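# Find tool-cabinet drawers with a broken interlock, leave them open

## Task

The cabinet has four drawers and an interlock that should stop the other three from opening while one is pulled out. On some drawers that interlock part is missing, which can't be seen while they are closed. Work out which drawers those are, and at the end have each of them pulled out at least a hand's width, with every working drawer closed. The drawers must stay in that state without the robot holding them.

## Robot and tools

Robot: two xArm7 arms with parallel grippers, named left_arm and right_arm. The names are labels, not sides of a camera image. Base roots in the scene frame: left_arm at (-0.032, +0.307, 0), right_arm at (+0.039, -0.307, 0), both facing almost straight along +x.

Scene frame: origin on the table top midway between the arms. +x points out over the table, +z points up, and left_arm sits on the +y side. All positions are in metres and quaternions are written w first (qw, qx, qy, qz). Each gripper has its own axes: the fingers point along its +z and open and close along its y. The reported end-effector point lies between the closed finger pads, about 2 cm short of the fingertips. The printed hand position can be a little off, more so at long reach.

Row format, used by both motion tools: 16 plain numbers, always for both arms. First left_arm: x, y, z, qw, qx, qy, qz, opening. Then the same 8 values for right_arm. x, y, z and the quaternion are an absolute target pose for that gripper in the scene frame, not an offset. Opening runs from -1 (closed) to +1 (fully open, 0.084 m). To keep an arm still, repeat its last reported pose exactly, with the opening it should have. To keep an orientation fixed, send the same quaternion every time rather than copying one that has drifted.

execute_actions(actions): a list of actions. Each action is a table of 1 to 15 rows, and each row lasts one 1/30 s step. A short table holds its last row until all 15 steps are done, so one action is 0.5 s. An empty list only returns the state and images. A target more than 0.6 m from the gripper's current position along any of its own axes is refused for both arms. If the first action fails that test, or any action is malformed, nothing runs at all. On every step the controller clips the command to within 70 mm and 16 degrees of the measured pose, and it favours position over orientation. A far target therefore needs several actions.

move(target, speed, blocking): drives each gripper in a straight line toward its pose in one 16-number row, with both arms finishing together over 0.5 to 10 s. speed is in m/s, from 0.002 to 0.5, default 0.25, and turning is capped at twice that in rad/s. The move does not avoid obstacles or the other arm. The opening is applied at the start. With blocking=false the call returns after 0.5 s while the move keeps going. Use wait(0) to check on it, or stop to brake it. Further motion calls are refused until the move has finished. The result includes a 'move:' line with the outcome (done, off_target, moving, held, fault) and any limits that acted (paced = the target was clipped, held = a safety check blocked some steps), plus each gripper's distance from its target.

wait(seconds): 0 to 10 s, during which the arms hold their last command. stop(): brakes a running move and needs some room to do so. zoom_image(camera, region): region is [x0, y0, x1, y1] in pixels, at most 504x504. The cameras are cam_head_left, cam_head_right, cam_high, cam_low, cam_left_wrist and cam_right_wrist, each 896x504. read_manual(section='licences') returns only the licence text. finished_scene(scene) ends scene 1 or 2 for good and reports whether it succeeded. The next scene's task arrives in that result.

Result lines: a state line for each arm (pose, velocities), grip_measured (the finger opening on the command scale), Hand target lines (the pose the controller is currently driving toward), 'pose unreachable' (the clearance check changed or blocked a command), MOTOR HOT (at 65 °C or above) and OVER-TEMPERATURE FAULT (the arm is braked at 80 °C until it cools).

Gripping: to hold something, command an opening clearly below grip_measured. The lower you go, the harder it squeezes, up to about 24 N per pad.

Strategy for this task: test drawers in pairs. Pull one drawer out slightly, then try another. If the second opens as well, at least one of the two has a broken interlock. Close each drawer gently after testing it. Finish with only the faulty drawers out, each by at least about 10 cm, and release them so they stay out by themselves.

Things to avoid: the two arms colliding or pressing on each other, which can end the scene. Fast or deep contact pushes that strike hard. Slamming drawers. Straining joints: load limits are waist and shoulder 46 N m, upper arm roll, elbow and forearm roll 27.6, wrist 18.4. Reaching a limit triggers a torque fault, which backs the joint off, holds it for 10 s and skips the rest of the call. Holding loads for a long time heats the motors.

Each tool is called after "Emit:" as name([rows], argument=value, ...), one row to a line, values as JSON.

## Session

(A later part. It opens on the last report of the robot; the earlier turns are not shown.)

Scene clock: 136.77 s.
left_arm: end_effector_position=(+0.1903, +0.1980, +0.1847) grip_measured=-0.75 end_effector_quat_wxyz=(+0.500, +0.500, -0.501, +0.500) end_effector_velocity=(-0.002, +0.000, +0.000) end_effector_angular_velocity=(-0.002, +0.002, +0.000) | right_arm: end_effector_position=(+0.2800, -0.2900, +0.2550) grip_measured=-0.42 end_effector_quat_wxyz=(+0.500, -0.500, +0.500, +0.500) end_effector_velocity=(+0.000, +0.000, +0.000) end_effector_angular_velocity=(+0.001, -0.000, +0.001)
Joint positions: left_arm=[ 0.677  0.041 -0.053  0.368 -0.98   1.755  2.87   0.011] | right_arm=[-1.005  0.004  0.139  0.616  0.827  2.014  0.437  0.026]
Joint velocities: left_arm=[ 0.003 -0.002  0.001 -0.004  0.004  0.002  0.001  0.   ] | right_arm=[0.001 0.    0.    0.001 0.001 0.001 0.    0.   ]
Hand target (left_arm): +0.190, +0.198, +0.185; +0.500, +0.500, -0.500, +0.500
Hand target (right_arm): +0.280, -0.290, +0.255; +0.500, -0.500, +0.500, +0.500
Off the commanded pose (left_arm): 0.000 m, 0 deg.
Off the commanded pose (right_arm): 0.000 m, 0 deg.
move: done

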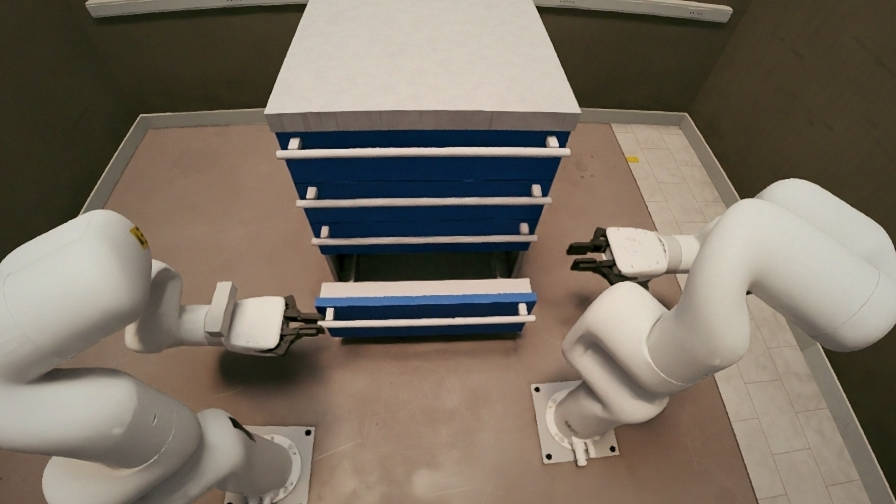

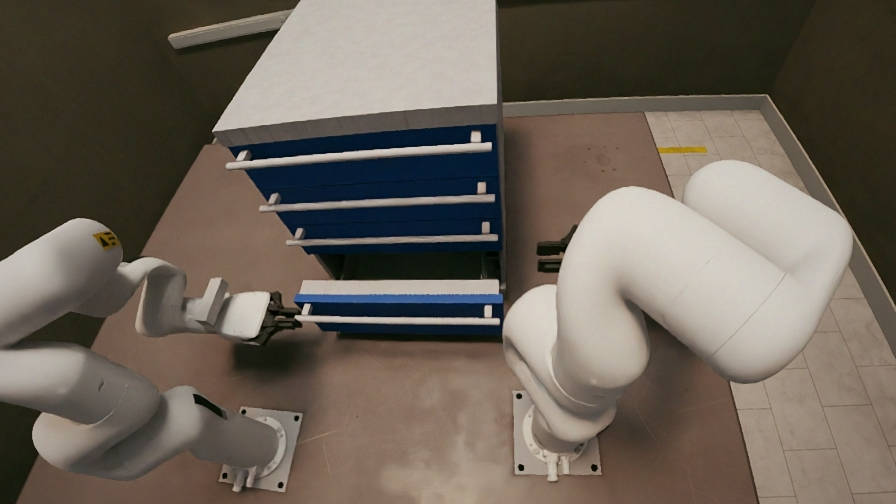

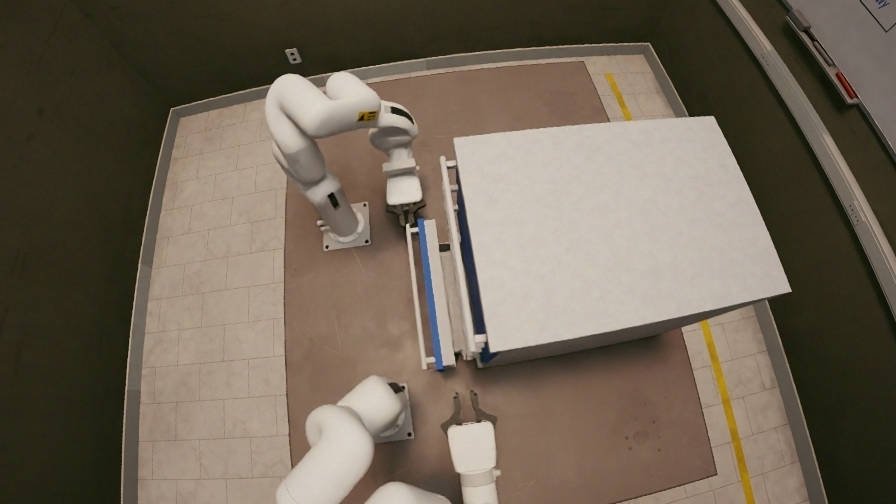

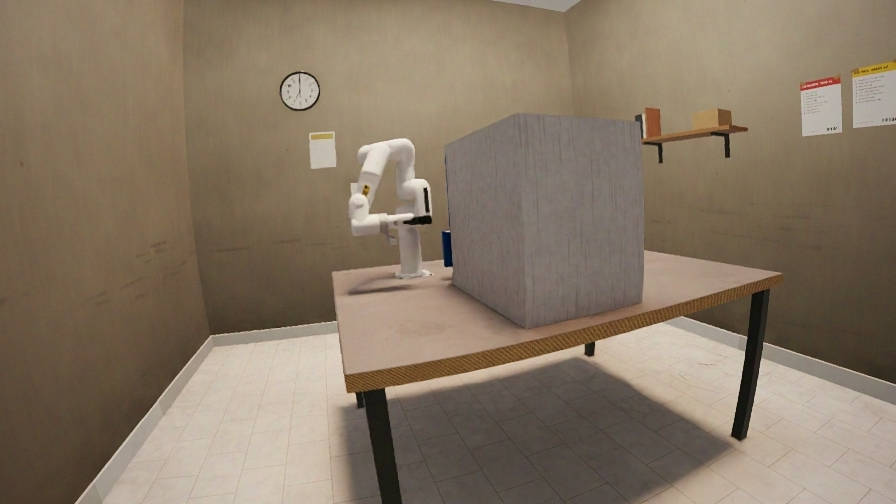

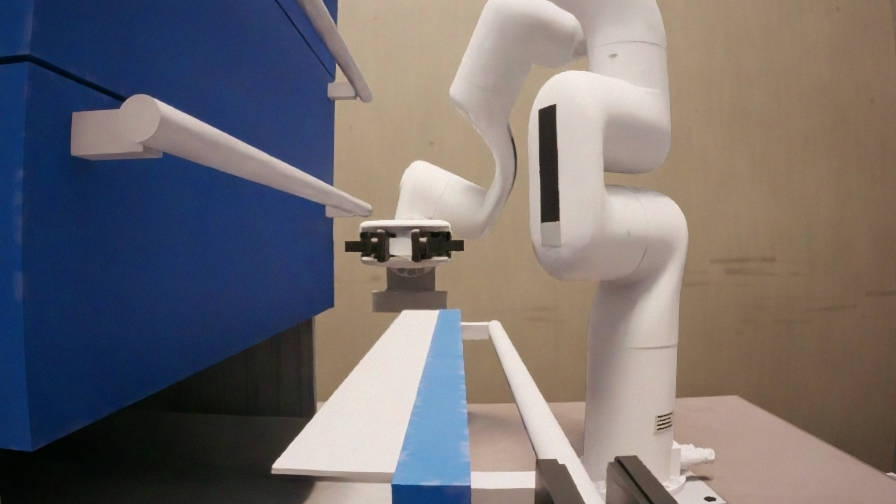

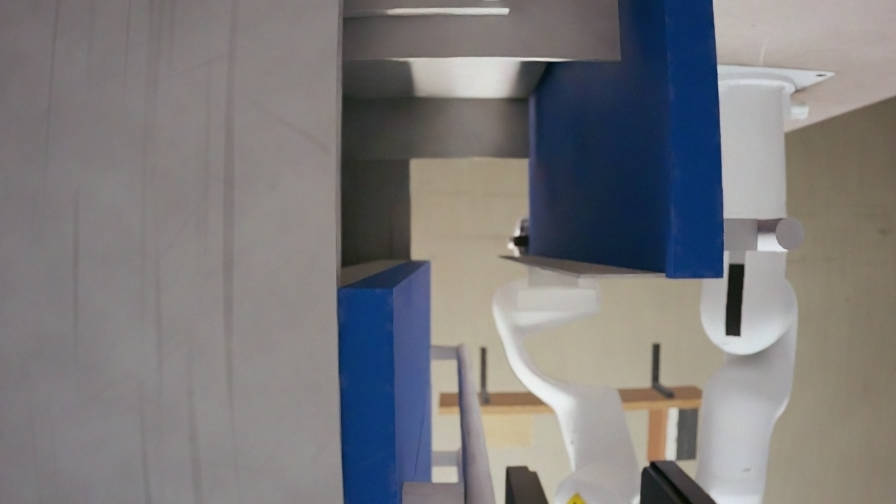

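Emit:
execute_actions([
  [[0.19,0.198,0.185,0.5,0.5,-0.5,0.5,-1,0.28,-0.292,0.249,0.5,-0.5,0.5,0.5,-0.4],[0.19,0.198,0.185,0.5,0.5,-0.5,0.5,-1,0.28,-0.294,0.242,0.5,-0.5,0.5,0.5,-0.4],[0.19,0.198,0.185,0.5,0.5,-0.5,0.5,-1,0.28,-0.297,0.235,0.5,-0.5,0.5,0.5,-0.4],[0.19,0.198,0.185,0.5,0.5,-0.5,0.5,-1,0.28,-0.300,0.228,0.5,-0.5,0.5,0.5,-0.4],[0.19,0.198,0.185,0.5,0.5,-0.5,0.5,-1,0.28,-0.303,0.221,0.5,-0.5,0.5,0.5,-0.4],[0.19,0.198,0.185,0.5,0.5,-0.5,0.5,-1,0.28,-0.306,0.215,0.5,-0.5,0.5,0.5,-0.4],[0.19,0.198,0.185,0.5,0.5,-0.5,0.5,-1,0.28,-0.308,0.210,0.5,-0.5,0.5,0.5,-0.4],[0.19,0.198,0.185,0.5,0.5,-0.5,0.5,-1,0.28,-0.31,0.206,0.5,-0.5,0.5,0.5,-0.4]],
])

Scene clock: 162.17 s.
left_arm: end_effector_position=(+0.1900, +0.1981, +0.1849) grip_measured=-0.75 end_effector_quat_wxyz=(+0.500, +0.500, -0.500, +0.500) end_effector_velocity=(-0.000, -0.000, +0.000) end_effector_angular_velocity=(-0.000, -0.000, -0.001) | right_arm: end_effector_position=(+0.2801, -0.3099, +0.2063) grip_measured=-0.42 end_effector_quat_wxyz=(+0.500, -0.500, +0.500, +0.500) end_effector_velocity=(+0.003, -0.003, -0.001) end_effector_angular_velocity=(-0.014, -0.019, +0.009)
Joint positions: left_arm=[ 0.677  0.04  -0.052  0.367 -0.98   1.756  2.87   0.011] | right_arm=[-1.014  0.187  0.127  0.668  0.758  1.918  0.343  0.026]
Joint velocities: left_arm=[-0. -0. -0. -0. -0.  0. -0. -0.] | right_arm=[ 0.004  0.006  0.004  0.018 -0.004 -0.004 -0.011  0.   ]
Hand target (left_arm): +0.190, +0.198, +0.185; +0.500, +0.500, -0.500, +0.500
Hand target (right_arm): +0.280, -0.310, +0.206; +0.500, -0.500, +0.500, +0.500
Off the commanded pose (left_arm): 0.000 m, 0 deg.
Off the commanded pose (right_arm): 0.000 m, 0 deg.

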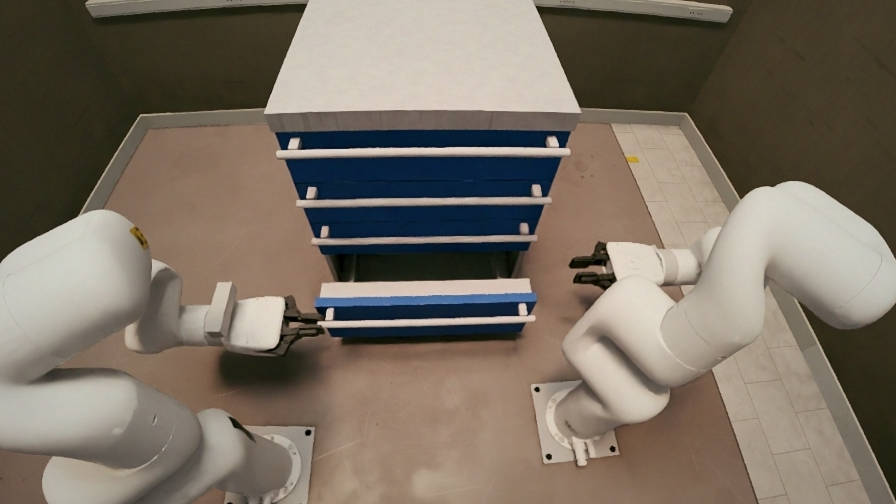

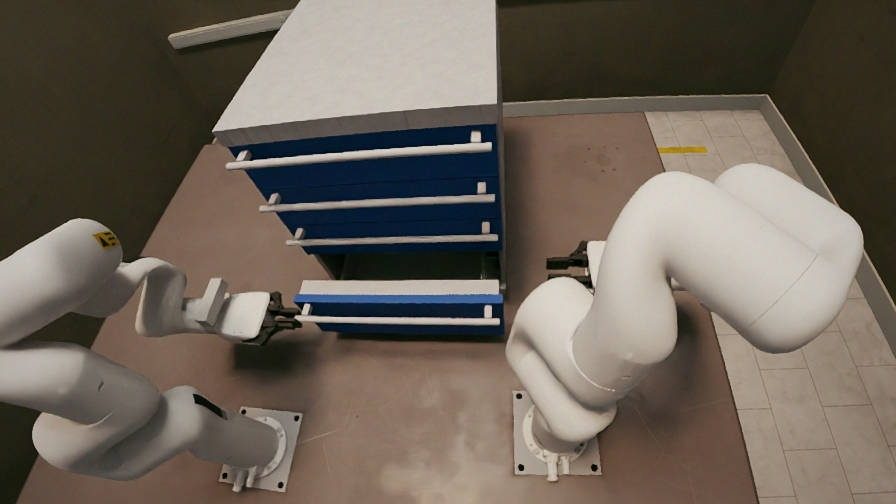

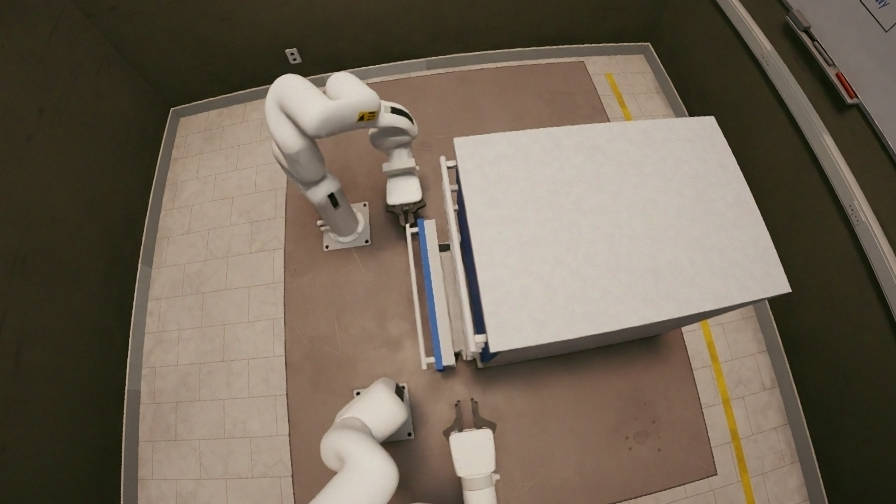

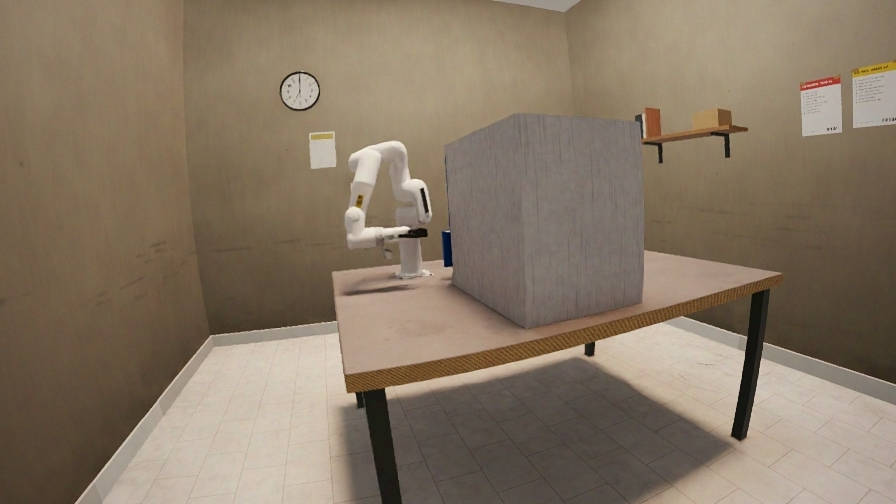

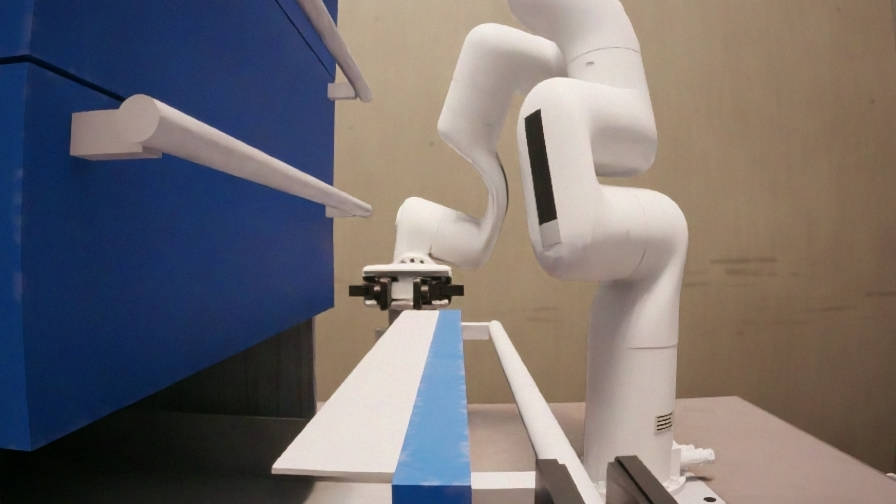

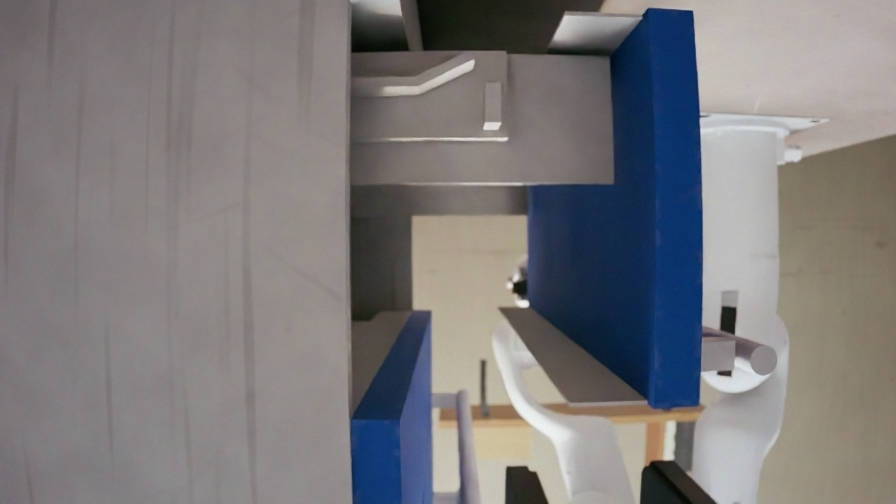

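Emit:
execute_actions([
  [[0.191,0.198,0.185,0.5,0.5,-0.5,0.5,-1,0.281,-0.308,0.21,0.5,-0.5,0.5,0.5,-0.4],[0.193,0.198,0.185,0.5,0.5,-0.5,0.5,-1,0.282,-0.305,0.216,0.5,-0.5,0.5,0.5,-0.4],[0.196,0.198,0.185,0.5,0.5,-0.5,0.5,-1,0.284,-0.301,0.223,0.5,-0.5,0.5,0.5,-0.4],[0.200,0.198,0.185,0.5,0.5,-0.5,0.5,-1,0.286,-0.297,0.231,0.5,-0.5,0.5,0.5,-0.4],[0.205,0.198,0.185,0.5,0.5,-0.5,0.5,-1,0.288,-0.293,0.239,0.5,-0.5,0.5,0.5,-0.4],[0.211,0.198,0.185,0.5,0.5,-0.5,0.5,-1,0.290,-0.289,0.247,0.5,-0.5,0.5,0.5,-0.4],[0.217,0.198,0.185,0.5,0.5,-0.5,0.5,-1,0.292,-0.285,0.255,0.5,-0.5,0.5,0.5,-0.4],[0.223,0.198,0.185,0.5,0.5,-0.5,0.5,-1,0.294,-0.281,0.263,0.5,-0.5,0.5,0.5,-0.4],[0.229,0.198,0.185,0.5,0.5,-0.5,0.5,-1,0.296,-0.277,0.270,0.5,-0.5,0.5,0.5,-0.4],[0.235,0.198,0.185,0.5,0.5,-0.5,0.5,-1,0.298,-0.273,0.276,0.5,-0.5,0.5,0.5,-0.4],[0.241,0.198,0.185,0.5,0.5,-0.5,0.5,-1,0.299,-0.269,0.280,0.5,-0.5,0.5,0.5,-0.4],[0.247,0.198,0.185,0.5,0.5,-0.5,0.5,-1,0.300,-0.265,0.283,0.5,-0.5,0.5,0.5,-0.4],[0.253,0.198,0.185,0.5,0.5,-0.5,0.5,-1,0.3005,-0.261,0.285,0.5,-0.5,0.5,0.5,-0.4],[0.259,0.198,0.185,0.5,0.5,-0.5,0.5,-1,0.3005,-0.257,0.285,0.5,-0.5,0.5,0.5,-0.4],[0.265,0.198,0.185,0.5,0.5,-0.5,0.5,-1,0.3005,-0.253,0.285,0.5,-0.5,0.5,0.5,-0.4]],
  [[0.271,0.198,0.185,0.5,0.5,-0.5,0.5,-1,0.3005,-0.249,0.285,0.5,-0.5,0.5,0.5,-0.4],[0.276,0.198,0.185,0.5,0.5,-0.5,0.5,-1,0.3005,-0.245,0.285,0.5,-0.5,0.5,0.5,-0.4],[0.281,0.198,0.185,0.5,0.5,-0.5,0.5,-1,0.3005,-0.241,0.285,0.5,-0.5,0.5,0.5,-0.4],[0.285,0.198,0.185,0.5,0.5,-0.5,0.5,-1,0.3005,-0.237,0.285,0.5,-0.5,0.5,0.5,-0.4],[0.289,0.198,0.185,0.5,0.5,-0.5,0.5,-1,0.3005,-0.233,0.285,0.5,-0.5,0.5,0.5,-0.4],[0.292,0.198,0.185,0.5,0.5,-0.5,0.5,-1,0.3005,-0.229,0.285,0.5,-0.5,0.5,0.5,-0.4],[0.294,0.198,0.185,0.5,0.5,-0.5,0.5,-1,0.3005,-0.225,0.285,0.5,-0.5,0.5,0.5,-0.4],[0.296,0.198,0.185,0.5,0.5,-0.5,0.5,-1,0.3005,-0.222,0.285,0.5,-0.5,0.5,0.5,-0.4],[0.2975,0.198,0.185,0.5,0.5,-0.5,0.5,-1,0.3005,-0.219,0.285,0.5,-0.5,0.5,0.5,-0.4],[0.299,0.198,0.185,0.5,0.5,-0.5,0.5,-1,0.3005,-0.217,0.285,0.5,-0.5,0.5,0.5,-0.4],[0.300,0.198,0.185,0.5,0.5,-0.5,0.5,-1,0.3005,-0.215,0.285,0.5,-0.5,0.5,0.5,-0.4],[0.301,0.198,0.185,0.5,0.5,-0.5,0.5,-1,0.3005,-0.214,0.285,0.5,-0.5,0.5,0.5,-0.4],[0.3015,0.198,0.185,0.5,0.5,-0.5,0.5,-1,0.3005,-0.214,0.285,0.5,-0.5,0.5,0.5,-0.45],[0.3015,0.198,0.185,0.5,0.5,-0.5,0.5,-1,0.3005,-0.214,0.285,0.5,-0.5,0.5,0.5,-0.5],[0.3015,0.198,0.185,0.5,0.5,-0.5,0.5,-1,0.3005,-0.214,0.285,0.5,-0.5,0.5,0.5,-0.55]],
])

Scene clock: 214.93 s.
left_arm: end_effector_position=(+0.3008, +0.1978, +0.1855) grip_measured=-0.75 end_effector_quat_wxyz=(+0.500, +0.500, -0.500, +0.500) end_effector_velocity=(+0.013, -0.002, +0.001) end_effector_angular_velocity=(+0.006, -0.008, -0.026) | right_arm: end_effector_position=(+0.3002, -0.2147, +0.2848) grip_measured=-0.53 end_effector_quat_wxyz=(+0.500, -0.500, +0.500, +0.500) end_effector_velocity=(+0.004, +0.014, +0.001) end_effector_angular_velocity=(-0.004, -0.004, -0.012)
Joint positions: left_arm=[ 0.586  0.261 -0.141  0.677 -1.152  1.715  2.746  0.011] | right_arm=[-0.903 -0.201  0.246  0.493  1.071  1.993  0.563  0.021]
Joint velocities: left_arm=[-0.016  0.03  -0.014  0.055 -0.    -0.002 -0.019  0.001] | right_arm=[ 0.021 -0.035  0.02  -0.027  0.054 -0.019  0.015 -0.065]
Hand target (left_arm): +0.301, +0.198, +0.185; +0.500, +0.500, -0.500, +0.500
Hand target (right_arm): +0.300, -0.214, +0.285; +0.500, -0.500, +0.500, +0.500
Off the commanded pose (left_arm): 0.001 m, 0 deg.
Off the commanded pose (right_arm): 0.001 m, 0 deg.

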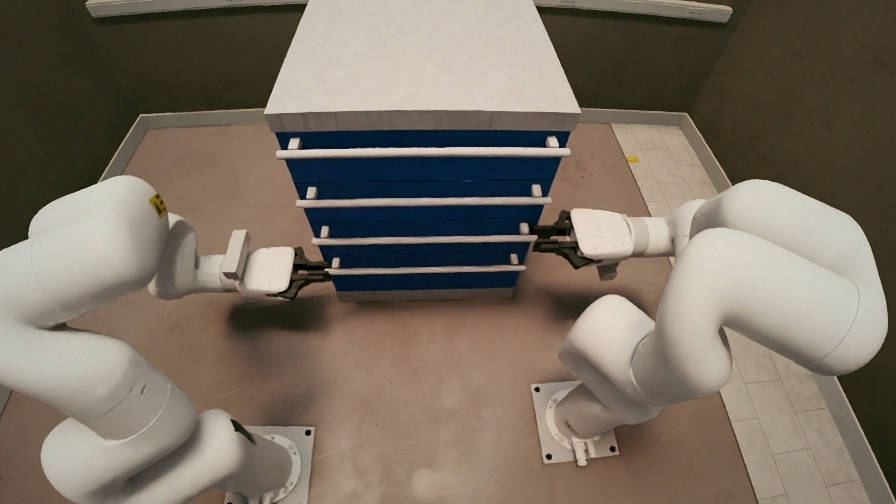

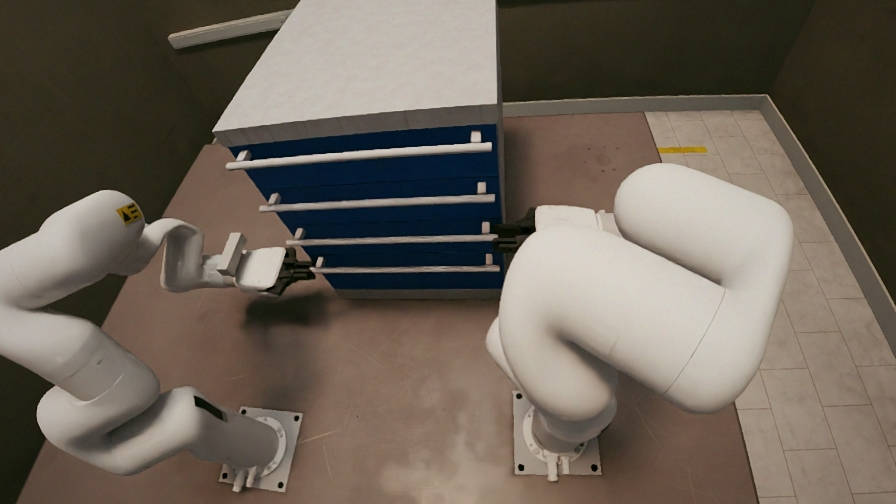

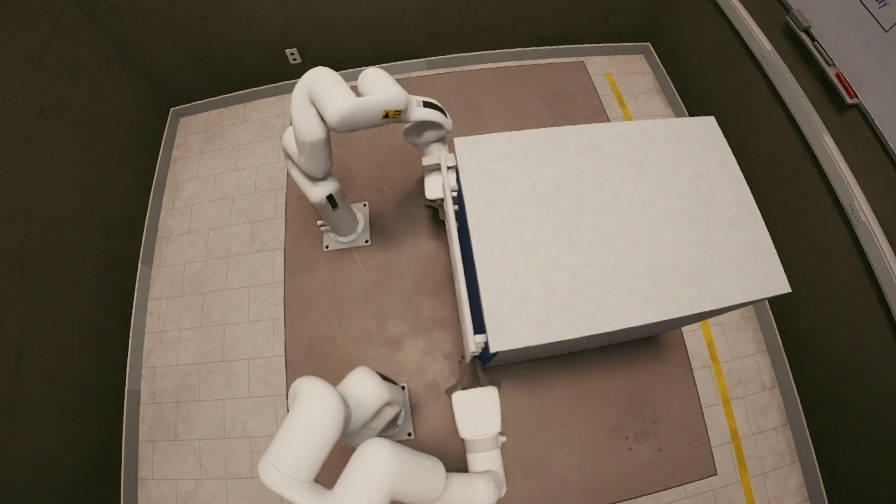

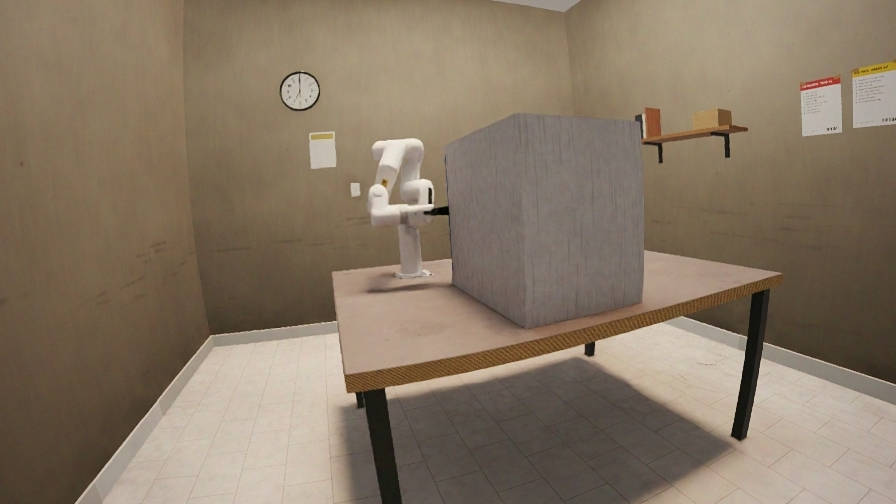

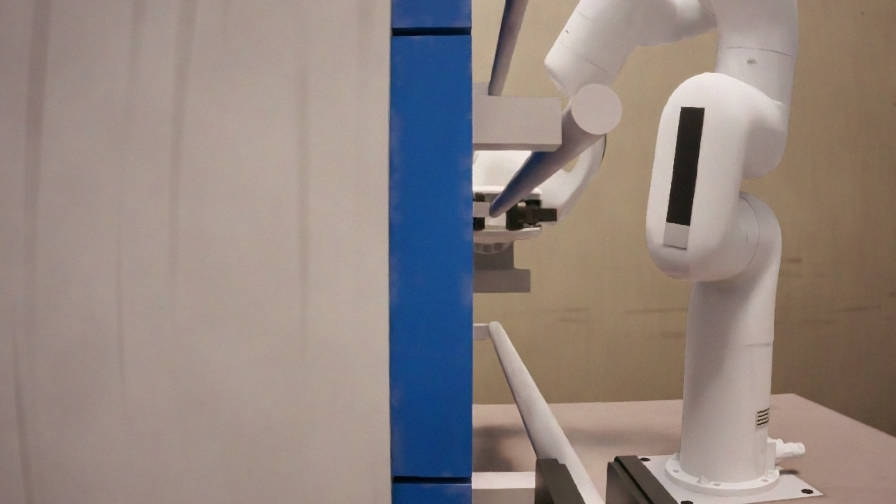

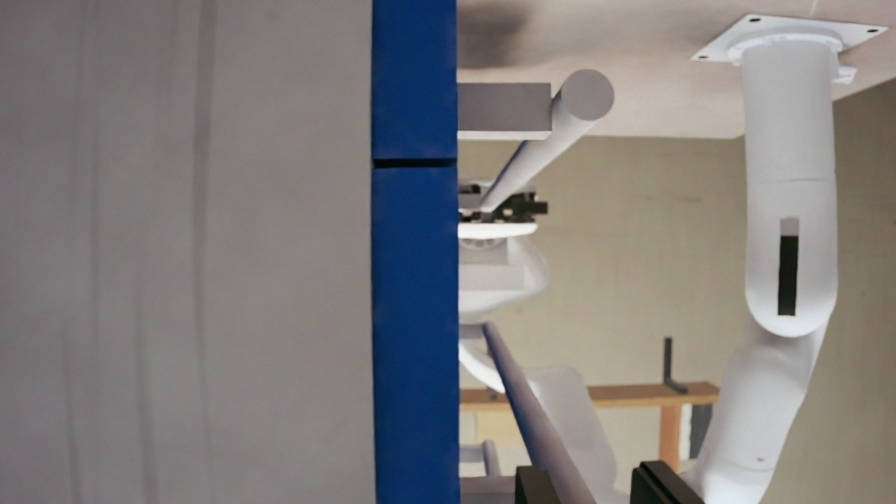

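D4 is flush. Checking the right grip depth.

Emit:
zoom_image(camera="cam_head_left", region=[490,205,590,275])

Region (490, 205, 590, 275) of cam_head_left's 896x504 image, scaled by 5.040, with more detail than that image has; it fills the top 353 rows of this view, and the rest is white.

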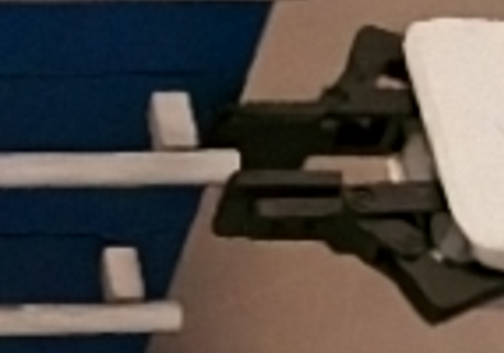

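Emit:
execute_actions([
  [[0.3008,0.198,0.185,0.5,0.5,-0.5,0.5,-0.6,0.3005,-0.213,0.285,0.5,-0.5,0.5,0.5,-0.58],[0.3008,0.198,0.185,0.5,0.5,-0.5,0.5,-0.4,0.3005,-0.212,0.285,0.5,-0.5,0.5,0.5,-0.63],[0.3008,0.198,0.185,0.5,0.5,-0.5,0.5,-0.4,0.3005,-0.212,0.285,0.5,-0.5,0.5,0.5,-0.68],[0.3008,0.198,0.185,0.5,0.5,-0.5,0.5,-0.4,0.3005,-0.212,0.285,0.5,-0.5,0.5,0.5,-0.73],[0.3008,0.198,0.185,0.5,0.5,-0.5,0.5,-0.4,0.3005,-0.212,0.285,0.5,-0.5,0.5,0.5,-0.78],[0.3008,0.198,0.185,0.5,0.5,-0.5,0.5,-0.4,0.3005,-0.212,0.285,0.5,-0.5,0.5,0.5,-0.85],[0.3008,0.200,0.185,0.5,0.5,-0.5,0.5,-0.4,0.3005,-0.212,0.285,0.5,-0.5,0.5,0.5,-0.92],[0.3008,0.204,0.185,0.5,0.5,-0.5,0.5,-0.4,0.3005,-0.212,0.285,0.5,-0.5,0.5,0.5,-1],[0.3008,0.209,0.185,0.5,0.5,-0.5,0.5,-0.4,0.3005,-0.212,0.285,0.5,-0.5,0.5,0.5,-1],[0.3008,0.215,0.185,0.5,0.5,-0.5,0.5,-0.4,0.3005,-0.212,0.285,0.5,-0.5,0.5,0.5,-1],[0.3008,0.221,0.185,0.5,0.5,-0.5,0.5,-0.4,0.3005,-0.212,0.285,0.5,-0.5,0.5,0.5,-1],[0.3008,0.227,0.185,0.5,0.5,-0.5,0.5,-0.4,0.3005,-0.212,0.285,0.5,-0.5,0.5,0.5,-1],[0.3008,0.233,0.186,0.5,0.5,-0.5,0.5,-0.4,0.2995,-0.212,0.285,0.5,-0.5,0.5,0.5,-1],[0.300,0.238,0.189,0.5,0.5,-0.5,0.5,-0.4,0.298,-0.212,0.285,0.5,-0.5,0.5,0.5,-1],[0.298,0.242,0.193,0.5,0.5,-0.5,0.5,-0.4,0.296,-0.212,0.285,0.5,-0.5,0.5,0.5,-1]],
  [[0.294,0.244,0.199,0.5,0.5,-0.5,0.5,-0.4,0.292,-0.212,0.285,0.5,-0.5,0.5,0.5,-1],[0.289,0.245,0.206,0.5,0.5,-0.5,0.5,-0.4,0.287,-0.212,0.285,0.5,-0.5,0.5,0.5,-1],[0.283,0.245,0.214,0.5,0.5,-0.5,0.5,-0.4,0.281,-0.212,0.285,0.5,-0.5,0.5,0.5,-1],[0.277,0.245,0.222,0.5,0.5,-0.5,0.5,-0.4,0.275,-0.212,0.285,0.5,-0.5,0.5,0.5,-1],[0.271,0.245,0.230,0.5,0.5,-0.5,0.5,-0.4,0.269,-0.212,0.285,0.5,-0.5,0.5,0.5,-1],[0.265,0.245,0.238,0.5,0.5,-0.5,0.5,-0.4,0.263,-0.212,0.285,0.5,-0.5,0.5,0.5,-1],[0.259,0.245,0.246,0.5,0.5,-0.5,0.5,-0.4,0.257,-0.212,0.285,0.5,-0.5,0.5,0.5,-1],[0.253,0.245,0.254,0.5,0.5,-0.5,0.5,-0.4,0.251,-0.212,0.285,0.5,-0.5,0.5,0.5,-1],[0.247,0.245,0.261,0.5,0.5,-0.5,0.5,-0.4,0.245,-0.212,0.285,0.5,-0.5,0.5,0.5,-1],[0.242,0.245,0.268,0.5,0.5,-0.5,0.5,-0.4,0.240,-0.212,0.285,0.5,-0.5,0.5,0.5,-1],[0.237,0.245,0.274,0.5,0.5,-0.5,0.5,-0.4,0.235,-0.212,0.285,0.5,-0.5,0.5,0.5,-1],[0.233,0.245,0.279,0.5,0.5,-0.5,0.5,-0.4,0.231,-0.212,0.285,0.5,-0.5,0.5,0.5,-1],[0.229,0.245,0.282,0.5,0.5,-0.5,0.5,-0.4,0.228,-0.212,0.285,0.5,-0.5,0.5,0.5,-1],[0.227,0.245,0.284,0.5,0.5,-0.5,0.5,-0.4,0.226,-0.212,0.285,0.5,-0.5,0.5,0.5,-1],[0.225,0.245,0.285,0.5,0.5,-0.5,0.5,-0.4,0.225,-0.212,0.285,0.5,-0.5,0.5,0.5,-1]],
])

Scene clock: 257.67 s.
left_arm: end_effector_position=(+0.2363, +0.2427, +0.2729) grip_measured=-0.42 end_effector_quat_wxyz=(+0.501, +0.498, -0.501, +0.500) end_effector_velocity=(-0.127, +0.013, +0.147) end_effector_angular_velocity=(+0.024, -0.007, +0.026) | right_arm: end_effector_position=(+0.2333, -0.2119, +0.2847) grip_measured=-0.75 end_effector_quat_wxyz=(+0.501, -0.500, +0.500, +0.499) end_effector_velocity=(-0.109, -0.001, -0.000) end_effector_angular_velocity=(-0.007, +0.012, +0.014)
Joint positions: left_arm=[ 0.722 -0.081 -0.03   0.571 -0.995  1.969  2.613  0.026] | right_arm=[-0.967 -0.394  0.149  0.328  0.929  2.099  0.513  0.011]
Joint velocities: left_arm=[ 0.172 -0.719  0.18  -0.269  0.158  0.395 -0.276  0.   ] | right_arm=[-0.131 -0.29  -0.186 -0.216 -0.314  0.189 -0.068  0.   ]
Hand target (left_arm): +0.226, +0.244, +0.283; +0.501, +0.499, -0.500, +0.500
Hand target (right_arm): +0.226, -0.211, +0.285; +0.500, -0.500, +0.500, +0.500
Off the commanded pose (left_arm): 0.017 m, 0 deg.
Off the commanded pose (right_arm): 0.008 m, 0 deg.

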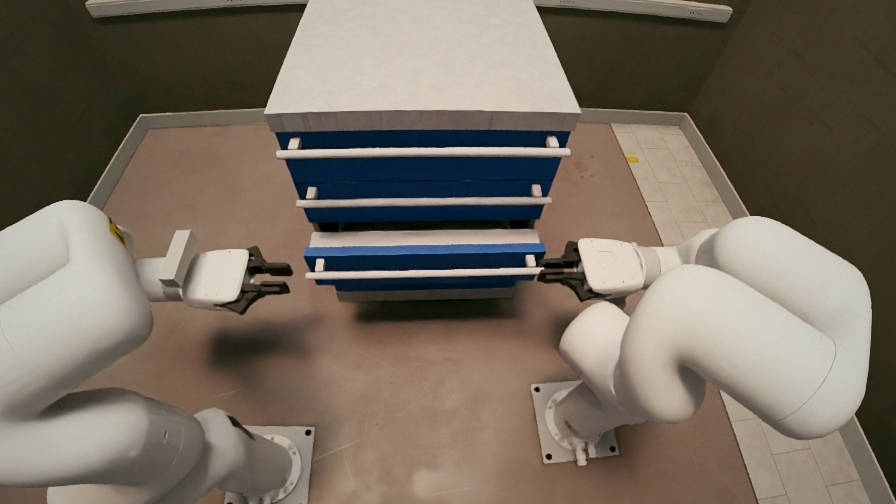

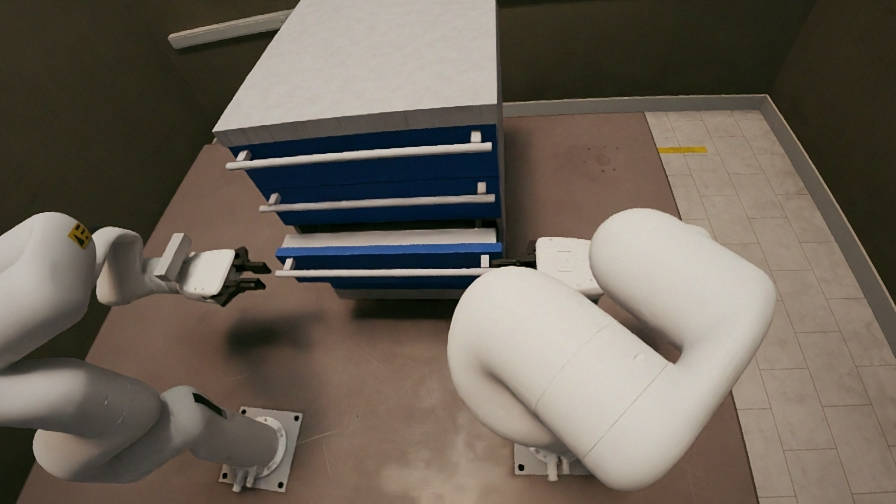

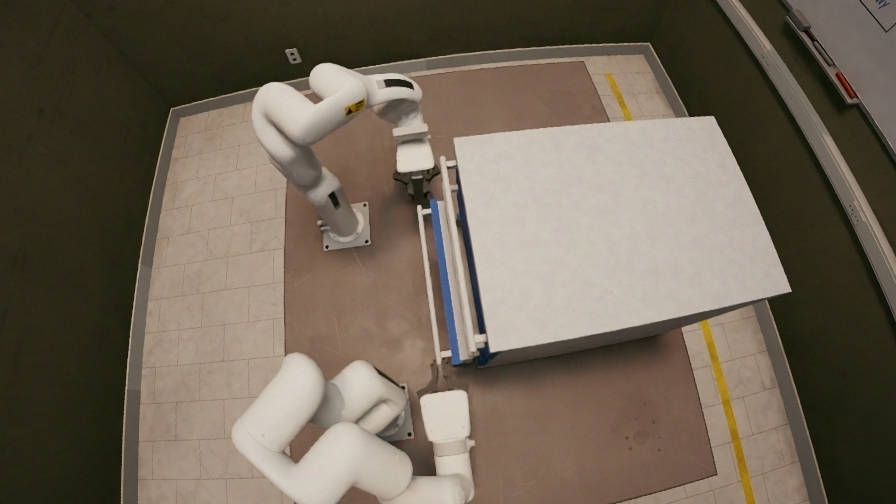

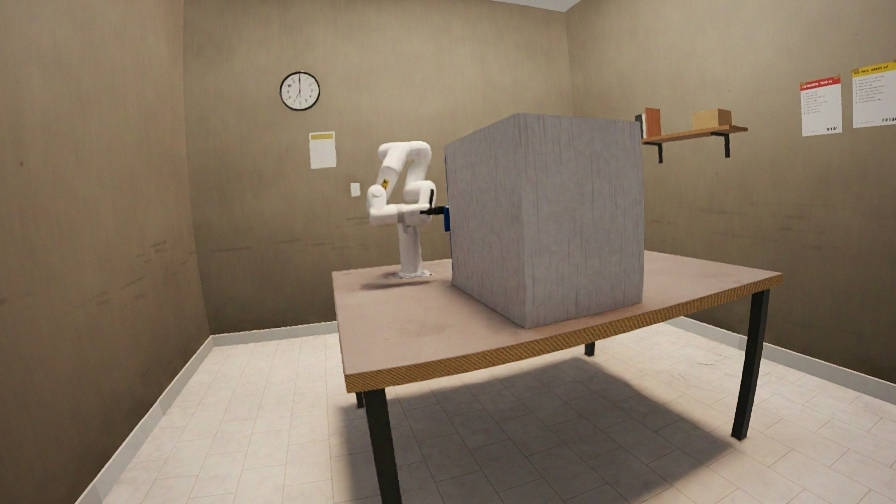

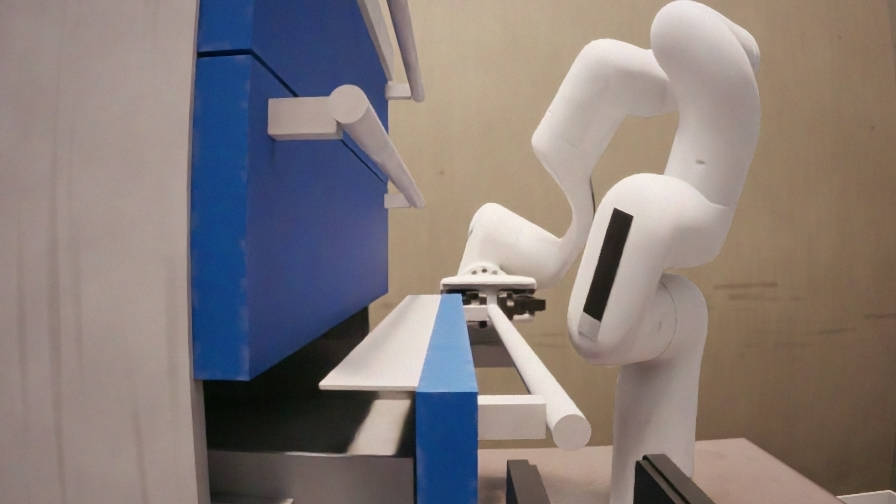

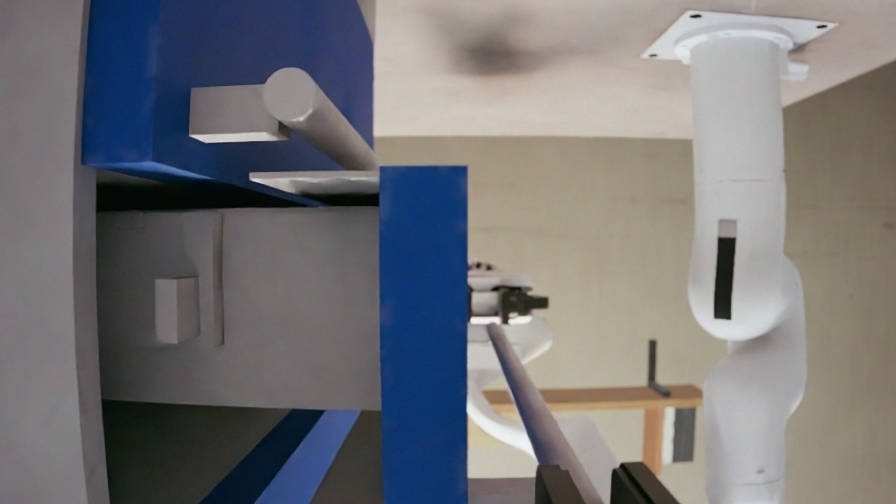

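Emit:
execute_actions(actions=[])

Scene clock: 262.10 s.
left_arm: end_effector_position=(+0.2263, +0.2439, +0.2830) grip_measured=-0.42 end_effector_quat_wxyz=(+0.501, +0.499, -0.500, +0.500) end_effector_velocity=(-0.000, -0.000, +0.000) end_effector_angular_velocity=(-0.000, +0.000, -0.000) | right_arm: end_effector_position=(+0.2257, -0.2115, +0.2847) grip_measured=-0.75 end_effector_quat_wxyz=(+0.500, -0.500, +0.500, +0.500) end_effector_velocity=(-0.000, +0.000, +0.000) end_effector_angular_velocity=(+0.001, -0.001, +0.001)
Joint positions: left_arm=[ 0.736 -0.132 -0.015  0.55  -0.981  1.999  2.593  0.026] | right_arm=[-0.975 -0.413  0.137  0.313  0.907  2.113  0.509  0.011]
Joint velocities: left_arm=[-0.  0. -0.  0. -0.  0. -0. -0.] | right_arm=[ 0.     0.     0.     0.    -0.     0.002 -0.001  0.   ]
Hand target (left_arm): +0.226, +0.244, +0.283; +0.501, +0.499, -0.500, +0.500
Hand target (right_arm): +0.226, -0.211, +0.285; +0.500, -0.500, +0.500, +0.500
Off the commanded pose (left_arm): 0.003 m, 0 deg.
Off the commanded pose (right_arm): 0.001 m, 0 deg.

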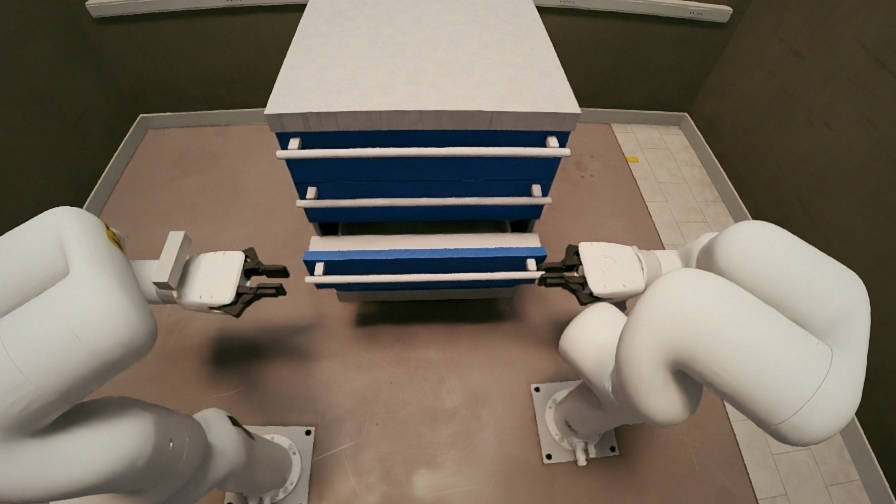

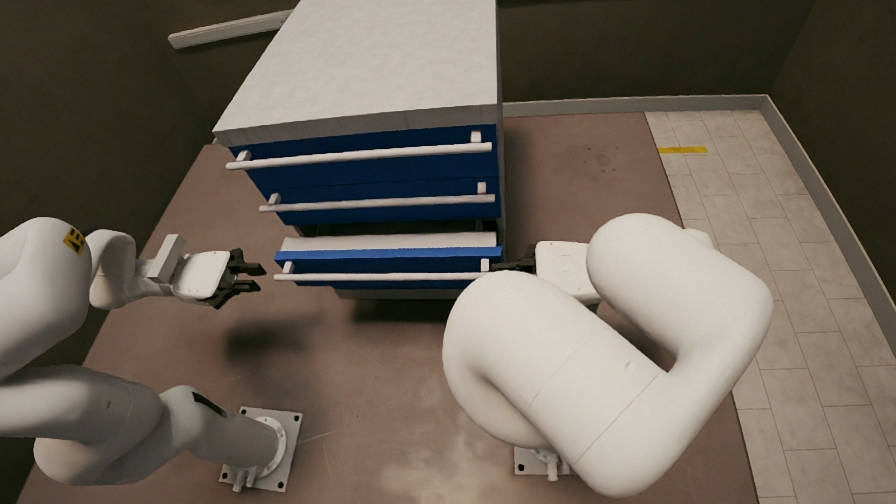

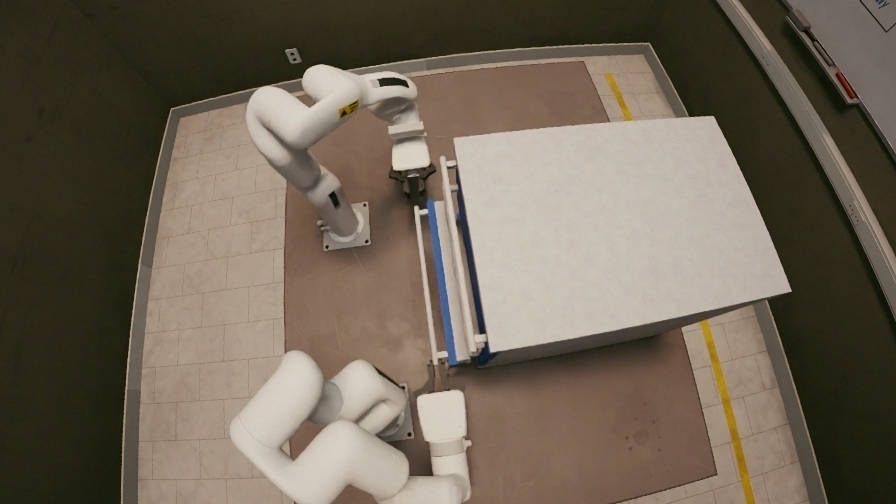

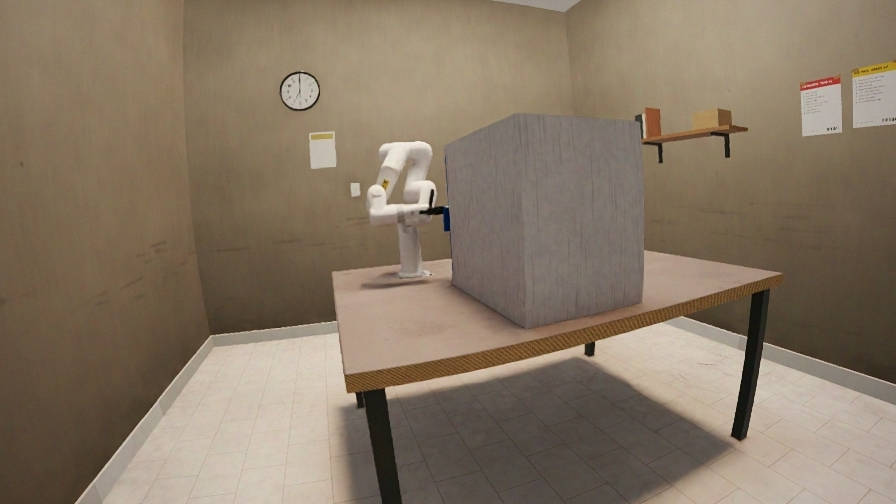

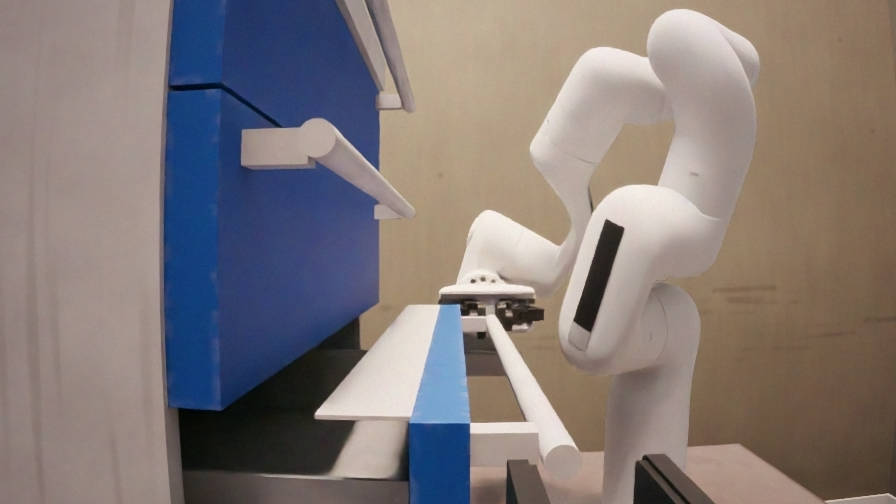

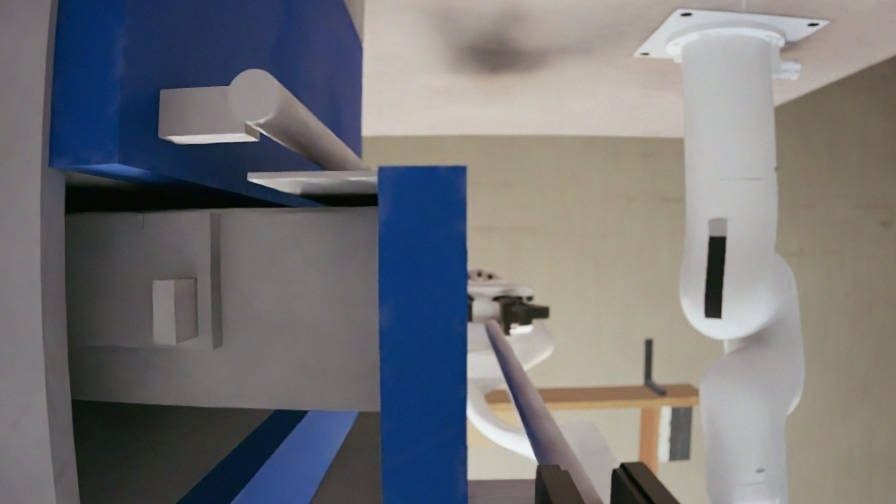

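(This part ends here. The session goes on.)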